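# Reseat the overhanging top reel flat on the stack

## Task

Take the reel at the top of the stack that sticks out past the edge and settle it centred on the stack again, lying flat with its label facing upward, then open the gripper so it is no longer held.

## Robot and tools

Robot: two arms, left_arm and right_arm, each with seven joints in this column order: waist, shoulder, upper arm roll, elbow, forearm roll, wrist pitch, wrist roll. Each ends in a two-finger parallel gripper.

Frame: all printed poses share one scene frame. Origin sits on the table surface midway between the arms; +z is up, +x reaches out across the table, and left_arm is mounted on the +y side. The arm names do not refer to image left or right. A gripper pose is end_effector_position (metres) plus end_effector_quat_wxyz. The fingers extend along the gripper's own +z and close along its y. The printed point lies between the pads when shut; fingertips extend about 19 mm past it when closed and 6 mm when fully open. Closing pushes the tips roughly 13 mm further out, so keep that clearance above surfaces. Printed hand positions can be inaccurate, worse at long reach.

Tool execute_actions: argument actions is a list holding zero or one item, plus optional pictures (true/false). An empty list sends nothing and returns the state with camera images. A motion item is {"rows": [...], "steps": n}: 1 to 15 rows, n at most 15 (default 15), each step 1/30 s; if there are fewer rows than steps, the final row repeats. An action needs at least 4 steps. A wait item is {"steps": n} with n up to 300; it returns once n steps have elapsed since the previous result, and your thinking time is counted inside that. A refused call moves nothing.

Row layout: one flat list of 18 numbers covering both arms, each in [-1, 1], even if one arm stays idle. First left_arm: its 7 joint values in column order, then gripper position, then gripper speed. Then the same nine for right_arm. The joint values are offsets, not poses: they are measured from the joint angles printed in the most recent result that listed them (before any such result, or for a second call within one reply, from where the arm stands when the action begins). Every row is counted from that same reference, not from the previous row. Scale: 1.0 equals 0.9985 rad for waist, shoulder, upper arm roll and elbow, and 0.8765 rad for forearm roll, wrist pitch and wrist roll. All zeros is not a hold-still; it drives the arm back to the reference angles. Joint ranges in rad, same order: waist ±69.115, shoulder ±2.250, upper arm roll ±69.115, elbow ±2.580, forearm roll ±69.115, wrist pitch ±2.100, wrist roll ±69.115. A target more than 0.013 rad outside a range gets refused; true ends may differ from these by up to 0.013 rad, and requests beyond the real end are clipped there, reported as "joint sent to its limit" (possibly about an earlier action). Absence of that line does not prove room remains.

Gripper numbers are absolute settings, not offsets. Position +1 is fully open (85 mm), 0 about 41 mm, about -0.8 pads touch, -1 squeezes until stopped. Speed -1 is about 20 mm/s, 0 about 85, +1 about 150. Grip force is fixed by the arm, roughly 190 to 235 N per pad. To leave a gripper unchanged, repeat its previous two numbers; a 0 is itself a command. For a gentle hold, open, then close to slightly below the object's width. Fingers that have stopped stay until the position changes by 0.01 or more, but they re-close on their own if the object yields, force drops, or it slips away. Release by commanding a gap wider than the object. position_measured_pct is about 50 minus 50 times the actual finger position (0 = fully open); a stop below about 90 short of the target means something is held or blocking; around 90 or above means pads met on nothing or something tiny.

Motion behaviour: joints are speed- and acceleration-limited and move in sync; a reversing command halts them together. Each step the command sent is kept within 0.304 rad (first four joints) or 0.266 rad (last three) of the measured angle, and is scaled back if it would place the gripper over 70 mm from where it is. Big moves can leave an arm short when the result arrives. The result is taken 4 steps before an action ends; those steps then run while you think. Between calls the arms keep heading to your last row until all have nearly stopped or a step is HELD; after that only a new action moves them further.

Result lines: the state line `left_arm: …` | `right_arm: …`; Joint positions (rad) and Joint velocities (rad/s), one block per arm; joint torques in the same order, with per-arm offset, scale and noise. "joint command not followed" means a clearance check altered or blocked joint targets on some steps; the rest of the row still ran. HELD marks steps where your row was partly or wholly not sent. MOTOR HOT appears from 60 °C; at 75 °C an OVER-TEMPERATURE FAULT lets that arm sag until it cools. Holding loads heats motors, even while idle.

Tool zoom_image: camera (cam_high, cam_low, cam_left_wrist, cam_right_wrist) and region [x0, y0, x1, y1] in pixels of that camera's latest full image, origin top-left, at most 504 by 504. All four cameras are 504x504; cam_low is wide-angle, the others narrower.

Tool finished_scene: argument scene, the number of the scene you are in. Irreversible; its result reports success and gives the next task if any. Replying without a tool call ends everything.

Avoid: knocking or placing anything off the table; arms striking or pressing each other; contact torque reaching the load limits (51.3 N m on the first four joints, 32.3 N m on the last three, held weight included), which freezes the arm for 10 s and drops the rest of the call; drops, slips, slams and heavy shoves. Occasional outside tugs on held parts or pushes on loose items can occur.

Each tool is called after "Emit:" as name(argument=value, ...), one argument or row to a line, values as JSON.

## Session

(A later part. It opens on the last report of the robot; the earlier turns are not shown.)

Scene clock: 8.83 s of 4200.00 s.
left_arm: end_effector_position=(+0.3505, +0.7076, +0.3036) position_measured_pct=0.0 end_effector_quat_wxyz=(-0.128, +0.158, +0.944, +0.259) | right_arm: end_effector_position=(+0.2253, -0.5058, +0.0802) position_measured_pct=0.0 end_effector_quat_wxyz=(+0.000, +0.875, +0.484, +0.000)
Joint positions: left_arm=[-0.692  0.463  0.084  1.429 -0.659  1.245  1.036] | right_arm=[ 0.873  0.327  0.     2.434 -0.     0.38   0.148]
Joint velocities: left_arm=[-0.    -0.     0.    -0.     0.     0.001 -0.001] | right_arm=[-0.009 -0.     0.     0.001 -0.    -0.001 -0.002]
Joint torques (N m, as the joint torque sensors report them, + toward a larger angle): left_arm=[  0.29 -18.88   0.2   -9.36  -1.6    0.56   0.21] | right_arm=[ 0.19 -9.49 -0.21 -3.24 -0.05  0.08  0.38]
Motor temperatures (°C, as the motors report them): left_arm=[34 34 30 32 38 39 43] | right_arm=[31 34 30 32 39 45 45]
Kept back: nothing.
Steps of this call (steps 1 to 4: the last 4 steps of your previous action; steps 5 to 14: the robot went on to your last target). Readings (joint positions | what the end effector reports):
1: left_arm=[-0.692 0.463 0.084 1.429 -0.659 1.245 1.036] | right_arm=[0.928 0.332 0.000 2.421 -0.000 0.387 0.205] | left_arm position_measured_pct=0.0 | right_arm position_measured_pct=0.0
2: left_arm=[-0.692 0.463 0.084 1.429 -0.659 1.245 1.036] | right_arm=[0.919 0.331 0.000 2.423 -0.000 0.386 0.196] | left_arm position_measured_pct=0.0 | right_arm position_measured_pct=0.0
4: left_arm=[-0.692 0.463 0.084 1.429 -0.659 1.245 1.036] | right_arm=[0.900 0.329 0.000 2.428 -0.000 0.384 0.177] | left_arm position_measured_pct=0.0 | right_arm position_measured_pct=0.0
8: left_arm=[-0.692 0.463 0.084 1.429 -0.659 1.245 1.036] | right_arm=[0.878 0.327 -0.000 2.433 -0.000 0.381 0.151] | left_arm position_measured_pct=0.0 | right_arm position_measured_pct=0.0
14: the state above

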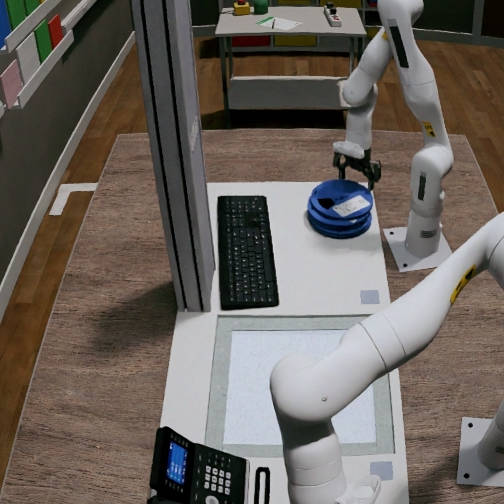

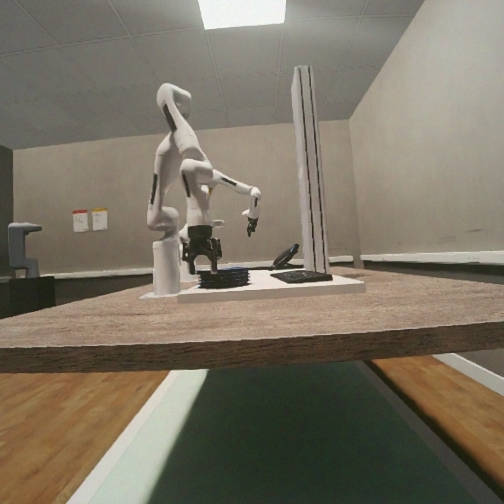

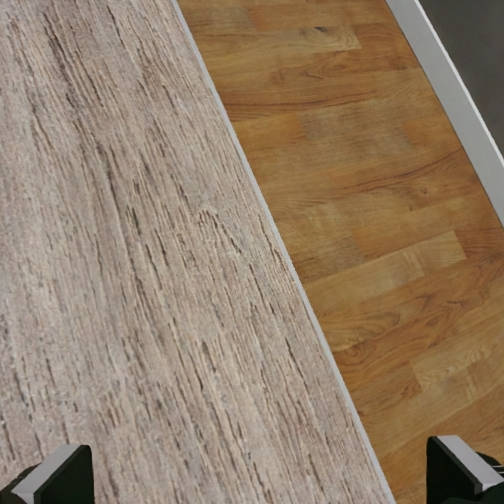

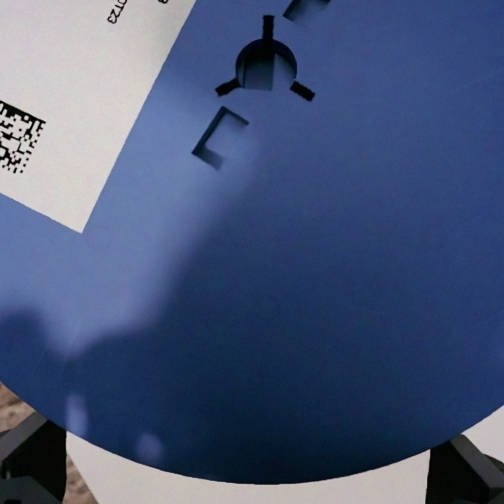

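Emit:
execute_actions(
  actions=[
    {"rows":[[0,0,0,0,0,0,0,1,0,-0.006,-0.0007,0,0.0014,0,-0.0008,-0.0068,1,0],[0,0,0,0,0,0,0,1,0,-0.012,-0.0014,0,0.0029,0,-0.0016,-0.0136,1,0],[0,0,0,0,0,0,0,1,0,-0.018,-0.002,0,0.0043,0,-0.0024,-0.0204,1,0],[0,0,0,0,0,0,0,1,0,-0.024,-0.0027,0,0.0058,0,-0.0032,-0.0272,1,0],[0,0,0,0,0,0,0,1,0,-0.0305,-0.0034,0,0.0072,0,-0.004,-0.034,1,0],[0,0,0,0,0,0,0,1,0,-0.0366,-0.0041,0,0.0086,0,-0.0048,-0.0408,1,0],[0,0,0,0,0,0,0,1,0,-0.0427,-0.0048,0,0.0101,0,-0.0056,-0.0476,1,0],[0,0,0,0,0,0,0,1,0,-0.0488,-0.0054,0,0.0115,0,-0.0064,-0.0544,1,0],[0,0,0,0,0,0,0,1,0,-0.055,-0.0061,0,0.013,0,-0.0072,-0.0612,1,0],[0,0,0,0,0,0,0,1,0,-0.061,-0.0068,0,0.0144,0,-0.008,-0.068,1,0]],"steps":15},
  ],
)

Emit:
execute_actions(
  actions=[
    {"steps":10},
  ],
  pictures=true,
)

Emit:
zoom_image(
  camera="cam_right_wrist",
  region=[190, 0, 350, 140],
)

Emit:
zoom_image(
  camera="cam_high",
  region=[290, 150, 410, 250],
)

Scene clock: 9.53 s of 4200.00 s.
left_arm: end_effector_position=(+0.3505, +0.7076, +0.3036) position_measured_pct=0.0 end_effector_quat_wxyz=(-0.128, +0.158, +0.944, +0.259) | right_arm: end_effector_position=(+0.2309, -0.4944, +0.0802) position_measured_pct=0.0 end_effector_quat_wxyz=(+0.000, +0.875, +0.484, +0.000)
Joint positions: left_arm=[-0.692  0.463  0.084  1.429 -0.659  1.245  1.036] | right_arm=[ 0.823  0.321  0.001  2.446 -0.     0.374  0.099]
Joint velocities: left_arm=[ 0.001  0.    -0.    -0.001 -0.     0.    -0.   ] | right_arm=[-0.139 -0.017 -0.005  0.036 -0.001 -0.018 -0.16 ]
Joint torques (N m, as the joint torque sensors report them, + toward a larger angle): left_arm=[ -0.03 -18.87  -0.3   -9.52  -1.81   0.49   0.1 ] | right_arm=[  1.62 -10.07  -0.01  -2.98   0.03  -0.04  -0.06]
Motor temperatures (°C, as the motors report them): left_arm=[34 34 30 32 38 39 43] | right_arm=[31 34 30 32 39 45 45]
Steps of this call (steps 1 to 10: the robot went on to your last target; steps 11 to 21: the first 11 steps of this action). Readings (joint positions | what the end effector reports):
11: left_arm=[-0.692 0.463 0.084 1.429 -0.659 1.245 1.036] | right_arm=[0.871 0.326 0.001 2.435 -0.000 0.380 0.148] | left_arm position_measured_pct=0.0 | right_arm position_measured_pct=0.0
12: left_arm=[-0.692 0.463 0.084 1.429 -0.659 1.245 1.036] | right_arm=[0.869 0.326 0.001 2.435 -0.000 0.380 0.146] | left_arm position_measured_pct=0.0 | right_arm position_measured_pct=0.0
14: left_arm=[-0.692 0.463 0.084 1.429 -0.659 1.245 1.036] | right_arm=[0.861 0.325 0.001 2.437 -0.000 0.379 0.138] | left_arm position_measured_pct=0.0 | right_arm position_measured_pct=0.0
18: left_arm=[-0.692 0.463 0.084 1.429 -0.659 1.245 1.036] | right_arm=[0.840 0.323 0.001 2.442 -0.000 0.376 0.117] | left_arm position_measured_pct=0.0 | right_arm position_measured_pct=0.0
21: the state above

Scene clock: 9.87 s of 4200.00 s.
left_arm: end_effector_position=(+0.3505, +0.7076, +0.3036) position_measured_pct=0.0 end_effector_quat_wxyz=(-0.128, +0.158, +0.944, +0.259) | right_arm: end_effector_position=(+0.2319, -0.4920, +0.0802) position_measured_pct=0.0 end_effector_quat_wxyz=(+0.000, +0.875, +0.484, -0.000)
Joint positions: left_arm=[-0.692  0.463  0.084  1.429 -0.659  1.245  1.036] | right_arm=[ 0.813  0.32   0.001  2.449 -0.     0.373  0.089]
Joint velocities: left_arm=[ 0.     0.     0.     0.    -0.001  0.001  0.001] | right_arm=[-0.005 -0.    -0.     0.002  0.     0.    -0.001]
Joint torques (N m, as the joint torque sensors report them, + toward a larger angle): left_arm=[  0.01 -18.77  -0.21  -9.54  -1.61   0.73   0.3 ] | right_arm=[ 0.27 -9.4  -0.37 -3.38  0.3   0.14  0.06]
Motor temperatures (°C, as the motors report them): left_arm=[34 34 30 32 38 39 43] | right_arm=[31 34 30 32 39 45 45]
Kept back: nothing.
Steps of this call (steps 1 to 4: the last 4 steps of your previous action; steps 5 to 10: the robot went on to your last target). Readings (joint positions | what the end effector reports):
1: left_arm=[-0.692 0.463 0.084 1.429 -0.659 1.245 1.036] | right_arm=[0.819 0.321 0.000 2.447 -0.000 0.374 0.095] | left_arm position_measured_pct=0.0 | right_arm position_measured_pct=0.0
2: left_arm=[-0.692 0.463 0.084 1.429 -0.659 1.245 1.036] | right_arm=[0.817 0.320 0.000 2.448 -0.000 0.373 0.092] | left_arm position_measured_pct=0.0 | right_arm position_measured_pct=0.0
4: left_arm=[-0.692 0.463 0.084 1.429 -0.659 1.245 1.036] | right_arm=[0.815 0.320 0.000 2.448 -0.000 0.373 0.090] | left_arm position_measured_pct=0.0 | right_arm position_measured_pct=0.0
8: left_arm=[-0.692 0.463 0.084 1.429 -0.659 1.245 1.036] | right_arm=[0.813 0.320 0.001 2.449 -0.000 0.373 0.089] | left_arm position_measured_pct=0.0 | right_arm position_measured_pct=0.0
10: the state above

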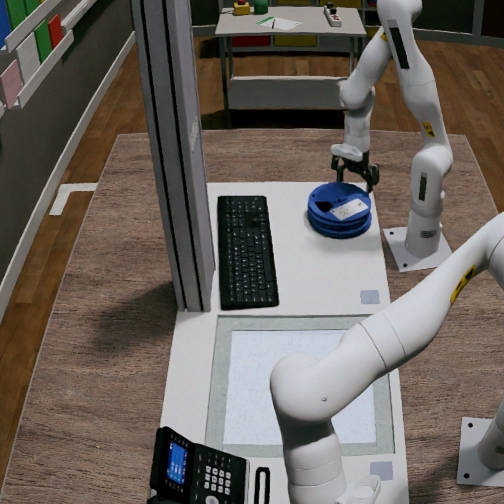

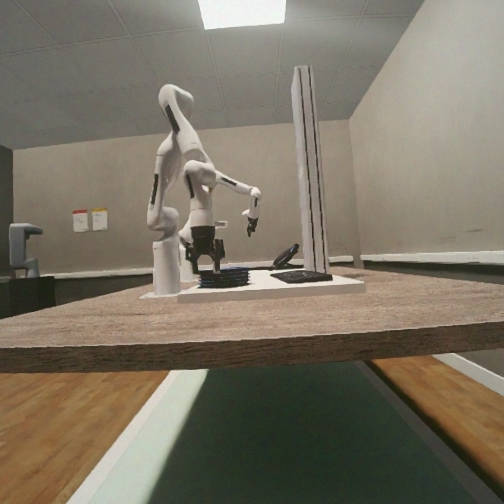

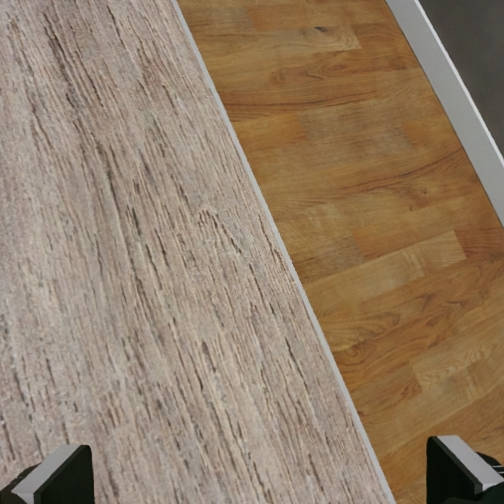

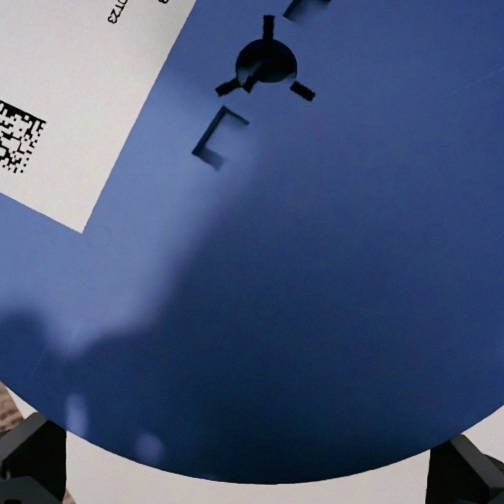

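Region (190, 0, 350, 140) of cam_right_wrist's 504x504 image, scaled by 3.150; it fills the top 441 rows of this view, and the rest is white.

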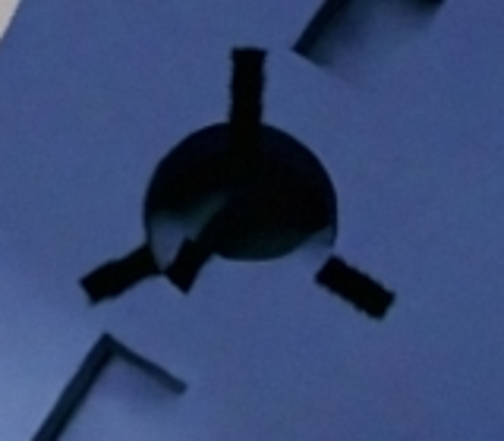

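Region (290, 150, 410, 250) of cam_high's 504x504 image, scaled by 4.200, with more detail than that image has.

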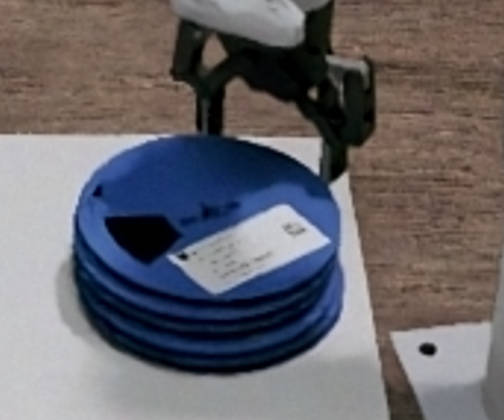

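Emit:
execute_actions(
  actions=[
    {"rows":[[0,0,0,0,0,0,0,1,0,-0.005,0,0,0,0,0,-0.005,1,0],[0,0,0,0,0,0,0,1,0,-0.009,0,0,0,0,0,-0.01,1,0],[0,0,0,0,0,0,0,1,0,-0.013,0,0,0,0,0,-0.015,1,0],[0,0,0,0,0,0,0,1,0,-0.017,0,0,0,0,0,-0.019,1,0],[0,0,0,0,0,0,0,1,0,-0.02,0,0,0,0,0,-0.023,1,0],[0,0,0,0,0,0,0,1,0,-0.022,0,0,0,0,0,-0.025,1,0]],"steps":15},
  ],
)

Emit:
execute_actions(
  actions=[
    {"steps":5},
  ],
  pictures=true,
)

Emit:
zoom_image(
  camera="cam_right_wrist",
  region=[190, 0, 350, 140],
)

Emit:
zoom_image(
  camera="cam_high",
  region=[290, 150, 410, 250],
)

Emit:
zoom_image(
  camera="cam_low",
  region=[170, 250, 270, 300],
)

Scene clock: 10.47 s of 4200.00 s.
left_arm: end_effector_position=(+0.3505, +0.7076, +0.3036) position_measured_pct=0.0 end_effector_quat_wxyz=(-0.128, +0.158, +0.944, +0.259) | right_arm: end_effector_position=(+0.2353, -0.4882, +0.0802) position_measured_pct=0.0 end_effector_quat_wxyz=(+0.000, +0.875, +0.483, -0.000)
Joint positions: left_arm=[-0.692  0.463  0.084  1.429 -0.659  1.245  1.036] | right_arm=[0.792 0.32  0.001 2.449 0.    0.373 0.067]
Joint velocities: left_arm=[ 0.001 -0.001 -0.     0.    -0.002 -0.     0.   ] | right_arm=[-0.01  -0.001  0.     0.002 -0.     0.001 -0.007]
Joint torques (N m, as the joint torque sensors report them, + toward a larger angle): left_arm=[ -0.13 -18.97  -0.51  -9.48  -1.62   0.66   0.2 ] | right_arm=[ 0.42 -9.64 -0.08 -3.12  0.36  0.17  0.26]
Motor temperatures (°C, as the motors report them): left_arm=[34 34 30 32 38 39 43] | right_arm=[31 34 30 32 39 45 45]
Steps of this call (steps 1 to 7: the robot went on to your last target; steps 8 to 18: the first 11 steps of this action). Readings (joint positions | what the end effector reports):
8: left_arm=[-0.692 0.463 0.084 1.429 -0.659 1.245 1.036] | right_arm=[0.812 0.320 0.001 2.449 -0.000 0.373 0.088] | left_arm position_measured_pct=0.0 | right_arm position_measured_pct=0.0
9: left_arm=[-0.692 0.463 0.084 1.429 -0.659 1.245 1.036] | right_arm=[0.809 0.320 0.001 2.449 -0.000 0.373 0.087] | left_arm position_measured_pct=0.0 | right_arm position_measured_pct=0.0
11: left_arm=[-0.692 0.463 0.084 1.429 -0.659 1.245 1.036] | right_arm=[0.804 0.320 0.001 2.449 0.000 0.373 0.081] | left_arm position_measured_pct=0.0 | right_arm position_measured_pct=0.0
15: left_arm=[-0.692 0.463 0.084 1.429 -0.659 1.245 1.036] | right_arm=[0.794 0.320 0.001 2.449 -0.000 0.373 0.069] | left_arm position_measured_pct=0.0 | right_arm position_measured_pct=0.0
18: the state above

Scene clock: 10.63 s of 4200.00 s.
left_arm: end_effector_position=(+0.3505, +0.7076, +0.3036) position_measured_pct=0.0 end_effector_quat_wxyz=(-0.128, +0.158, +0.944, +0.259) | right_arm: end_effector_position=(+0.2354, -0.4881, +0.0802) position_measured_pct=0.0 end_effector_quat_wxyz=(+0.000, +0.875, +0.484, -0.000)
Joint positions: left_arm=[-0.692  0.463  0.084  1.429 -0.659  1.245  1.036] | right_arm=[0.791 0.32  0.001 2.449 0.    0.373 0.067]
Joint velocities: left_arm=[ 0.    -0.001  0.     0.     0.    -0.     0.   ] | right_arm=[-0.001  0.002  0.     0.002 -0.    -0.    -0.   ]
Joint torques (N m, as the joint torque sensors report them, + toward a larger angle): left_arm=[ -0.18 -18.89  -0.14  -9.58  -1.57   0.54   0.11] | right_arm=[ 1.02 -9.83 -0.05 -3.69  0.13  0.15  0.25]
Motor temperatures (°C, as the motors report them): left_arm=[34 34 30 32 38 39 43] | right_arm=[31 34 30 32 39 45 45]
Kept back: nothing.
Steps of this call (steps 1 to 4: the last 4 steps of your previous action; step 5: the robot went on to your last target). Readings (joint positions | what the end effector reports):
1: left_arm=[-0.692 0.463 0.084 1.429 -0.659 1.245 1.036] | right_arm=[0.792 0.320 0.001 2.449 0.000 0.373 0.067] | left_arm position_measured_pct=0.0 | right_arm position_measured_pct=0.0
2: left_arm=[-0.692 0.463 0.084 1.429 -0.659 1.245 1.036] | right_arm=[0.792 0.320 0.001 2.449 0.000 0.373 0.067] | left_arm position_measured_pct=0.0 | right_arm position_measured_pct=0.0
4: left_arm=[-0.692 0.463 0.084 1.429 -0.659 1.245 1.036] | right_arm=[0.791 0.320 0.001 2.449 0.000 0.373 0.067] | left_arm position_measured_pct=0.0 | right_arm position_measured_pct=0.0
5: the state above

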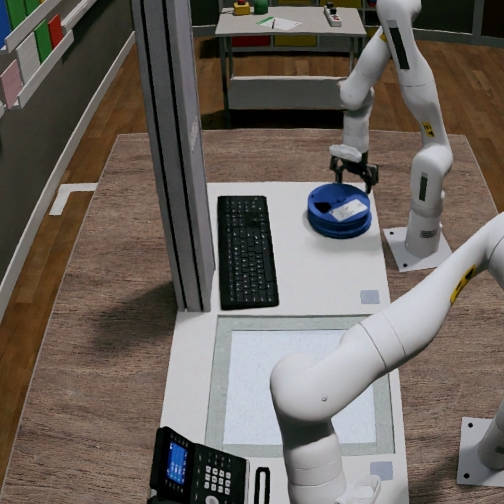

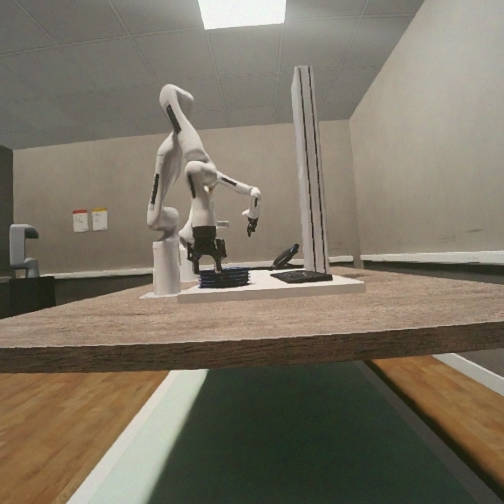

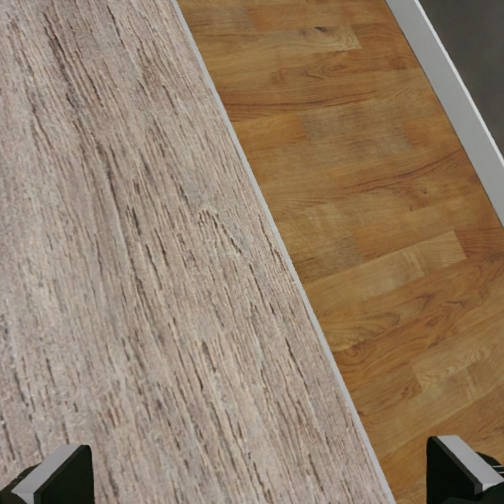

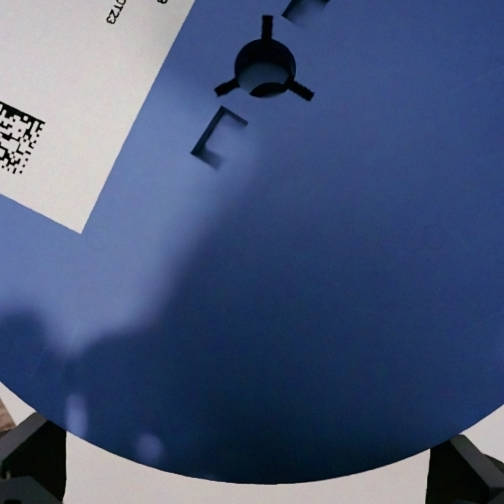

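Region (190, 0, 350, 140) of cam_right_wrist's 504x504 image, scaled by 3.150; it fills the top 441 rows of this view, and the rest is white.

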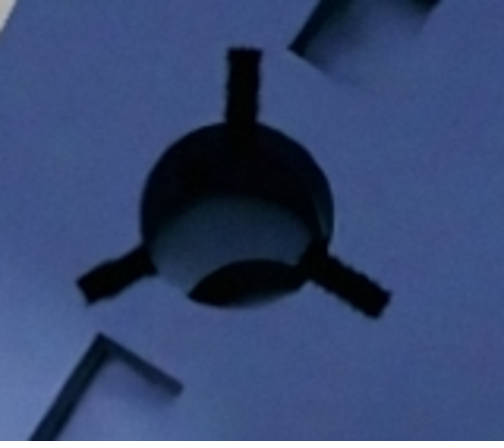

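Region (290, 150, 410, 250) of cam_high's 504x504 image, scaled by 4.200, with more detail than that image has.

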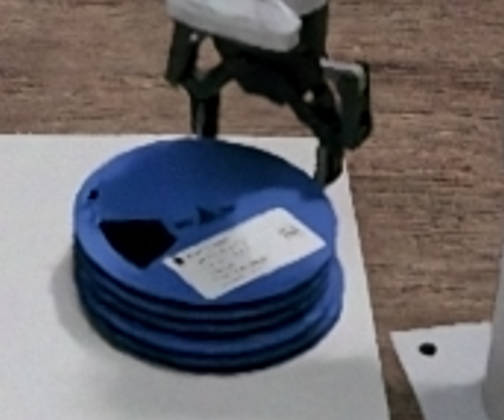

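Region (170, 250, 270, 300) of cam_low's 504x504 image, scaled by 5.040, with more detail than that image has.

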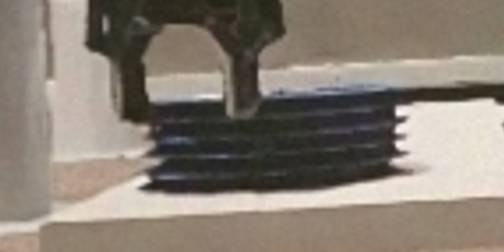

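Emit:
execute_actions(
  actions=[
    {"rows":[[0,0,0,0,0,0,0,1,0,0.04,0,0,0,0,0,0.045,1,0],[0,0,0,0,0,0,0,1,0,0.08,0,0,0,0,0,0.09,1,0],[0,0,0,0,0,0,0,1,0,0.1,0,0,0,0,0,0.11,1,0],[0,0,0,0,0,0,0,1,0,0.12,-0.05,0,-0.03,0,0.09,0.13,1,0],[0,0,0,0,0,0,0,1,0,0.14,-0.15,0,-0.09,0,0.27,0.15,1,0]],"steps":15},
  ],
)

Emit:
execute_actions(
  actions=[
    {"steps":10},
  ],
  pictures=true,
)

Scene clock: 11.20 s of 4200.00 s.
left_arm: end_effector_position=(+0.3505, +0.7076, +0.3036) position_measured_pct=0.0 end_effector_quat_wxyz=(-0.128, +0.158, +0.944, +0.259) | right_arm: end_effector_position=(+0.2190, -0.5137, +0.1158) position_measured_pct=0.0 end_effector_quat_wxyz=(+0.004, +0.877, +0.481, +0.001)
Joint positions: left_arm=[-0.692  0.463  0.084  1.429 -0.659  1.245  1.036] | right_arm=[0.912 0.212 0.001 2.386 0.    0.536 0.182]
Joint velocities: left_arm=[-0.    -0.001 -0.    -0.     0.001  0.    -0.   ] | right_arm=[ 0.216 -0.528  0.006 -0.371  0.002  0.989  0.225]
Joint torques (N m, as the joint torque sensors report them, + toward a larger angle): left_arm=[  0.03 -18.76  -0.31  -9.58  -1.52   0.68   0.27] | right_arm=[ 0.59 -6.2  -0.55 -3.77  0.07  0.5   0.11]
Motor temperatures (°C, as the motors report them): left_arm=[34 34 30 32 38 39 43] | right_arm=[31 34 30 32 39 45 45]
Steps of this call (steps 1 to 6: the robot went on to your last target; steps 7 to 17: the first 11 steps of this action). Readings (joint positions | what the end effector reports):
7: left_arm=[-0.692 0.463 0.084 1.429 -0.659 1.245 1.036] | right_arm=[0.792 0.320 0.001 2.449 -0.000 0.373 0.067] | left_arm position_measured_pct=0.0 | right_arm position_measured_pct=0.0
8: left_arm=[-0.692 0.463 0.084 1.429 -0.659 1.245 1.036] | right_arm=[0.799 0.320 0.000 2.449 -0.000 0.373 0.071] | left_arm position_measured_pct=0.0 | right_arm position_measured_pct=0.0
10: left_arm=[-0.692 0.463 0.084 1.429 -0.659 1.245 1.036] | right_arm=[0.829 0.320 -0.000 2.448 -0.000 0.373 0.095] | left_arm position_measured_pct=0.0 | right_arm position_measured_pct=0.0
14: left_arm=[-0.692 0.463 0.084 1.429 -0.659 1.245 1.036] | right_arm=[0.885 0.279 0.001 2.428 0.000 0.427 0.155] | left_arm position_measured_pct=0.0 | right_arm position_measured_pct=0.0
17: the state above

Scene clock: 11.53 s of 4200.00 s.
left_arm: end_effector_position=(+0.3505, +0.7076, +0.3036) position_measured_pct=0.0 end_effector_quat_wxyz=(-0.128, +0.158, +0.944, +0.259) | right_arm: end_effector_position=(+0.2150, -0.5161, +0.1307) position_measured_pct=0.0 end_effector_quat_wxyz=(+0.001, +0.877, +0.480, +0.000)
Joint positions: left_arm=[-0.692  0.463  0.084  1.429 -0.659  1.245  1.036] | right_arm=[0.93  0.171 0.001 2.359 0.    0.61  0.198]
Joint velocities: left_arm=[-0.    -0.001  0.     0.    -0.002  0.     0.   ] | right_arm=[ 0.007 -0.015  0.    -0.004 -0.     0.001 -0.   ]
Joint torques (N m, as the joint torque sensors report them, + toward a larger angle): left_arm=[ -0.05 -18.76  -0.13  -8.99  -1.83   0.78   0.09] | right_arm=[ 0.6  -7.64 -0.13 -5.24  0.26  0.38  0.11]
Motor temperatures (°C, as the motors report them): left_arm=[34 34 30 32 38 39 43] | right_arm=[31 34 30 32 39 45 45]
Kept back: nothing.
Steps of this call (steps 1 to 4: the last 4 steps of your previous action; steps 5 to 10: the robot went on to your last target). Readings (joint positions | what the end effector reports):
1: left_arm=[-0.692 0.463 0.084 1.429 -0.659 1.245 1.036] | right_arm=[0.919 0.197 0.001 2.375 0.000 0.565 0.189] | left_arm position_measured_pct=0.0 | right_arm position_measured_pct=0.0
2: left_arm=[-0.692 0.463 0.084 1.429 -0.659 1.245 1.036] | right_arm=[0.923 0.186 0.001 2.367 0.000 0.587 0.194] | left_arm position_measured_pct=0.0 | right_arm position_measured_pct=0.0
4: left_arm=[-0.692 0.463 0.084 1.429 -0.659 1.245 1.036] | right_arm=[0.927 0.178 0.001 2.360 0.000 0.606 0.198] | left_arm position_measured_pct=0.0 | right_arm position_measured_pct=0.0
8: left_arm=[-0.692 0.463 0.084 1.429 -0.659 1.245 1.036] | right_arm=[0.930 0.173 0.001 2.359 0.000 0.610 0.198] | left_arm position_measured_pct=0.0 | right_arm position_measured_pct=0.0
10: the state above

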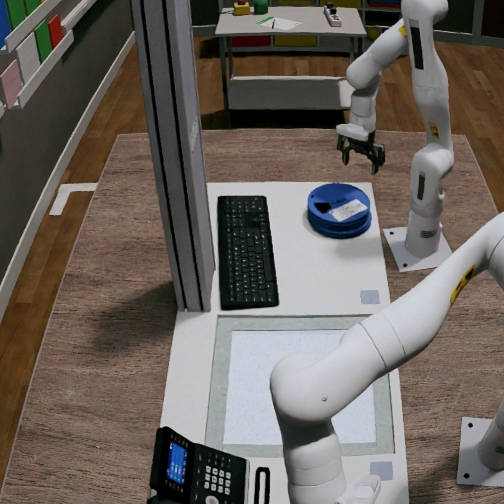

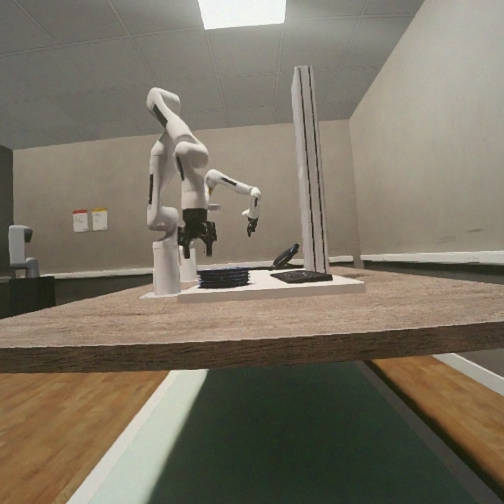

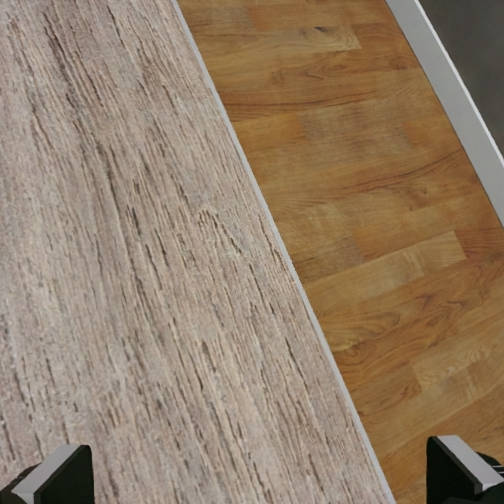

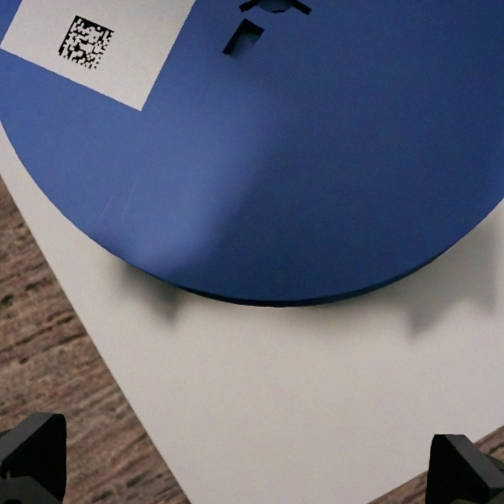

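Emit:
finished_scene(
  scene=1,
)

The scene is finished: the task was done.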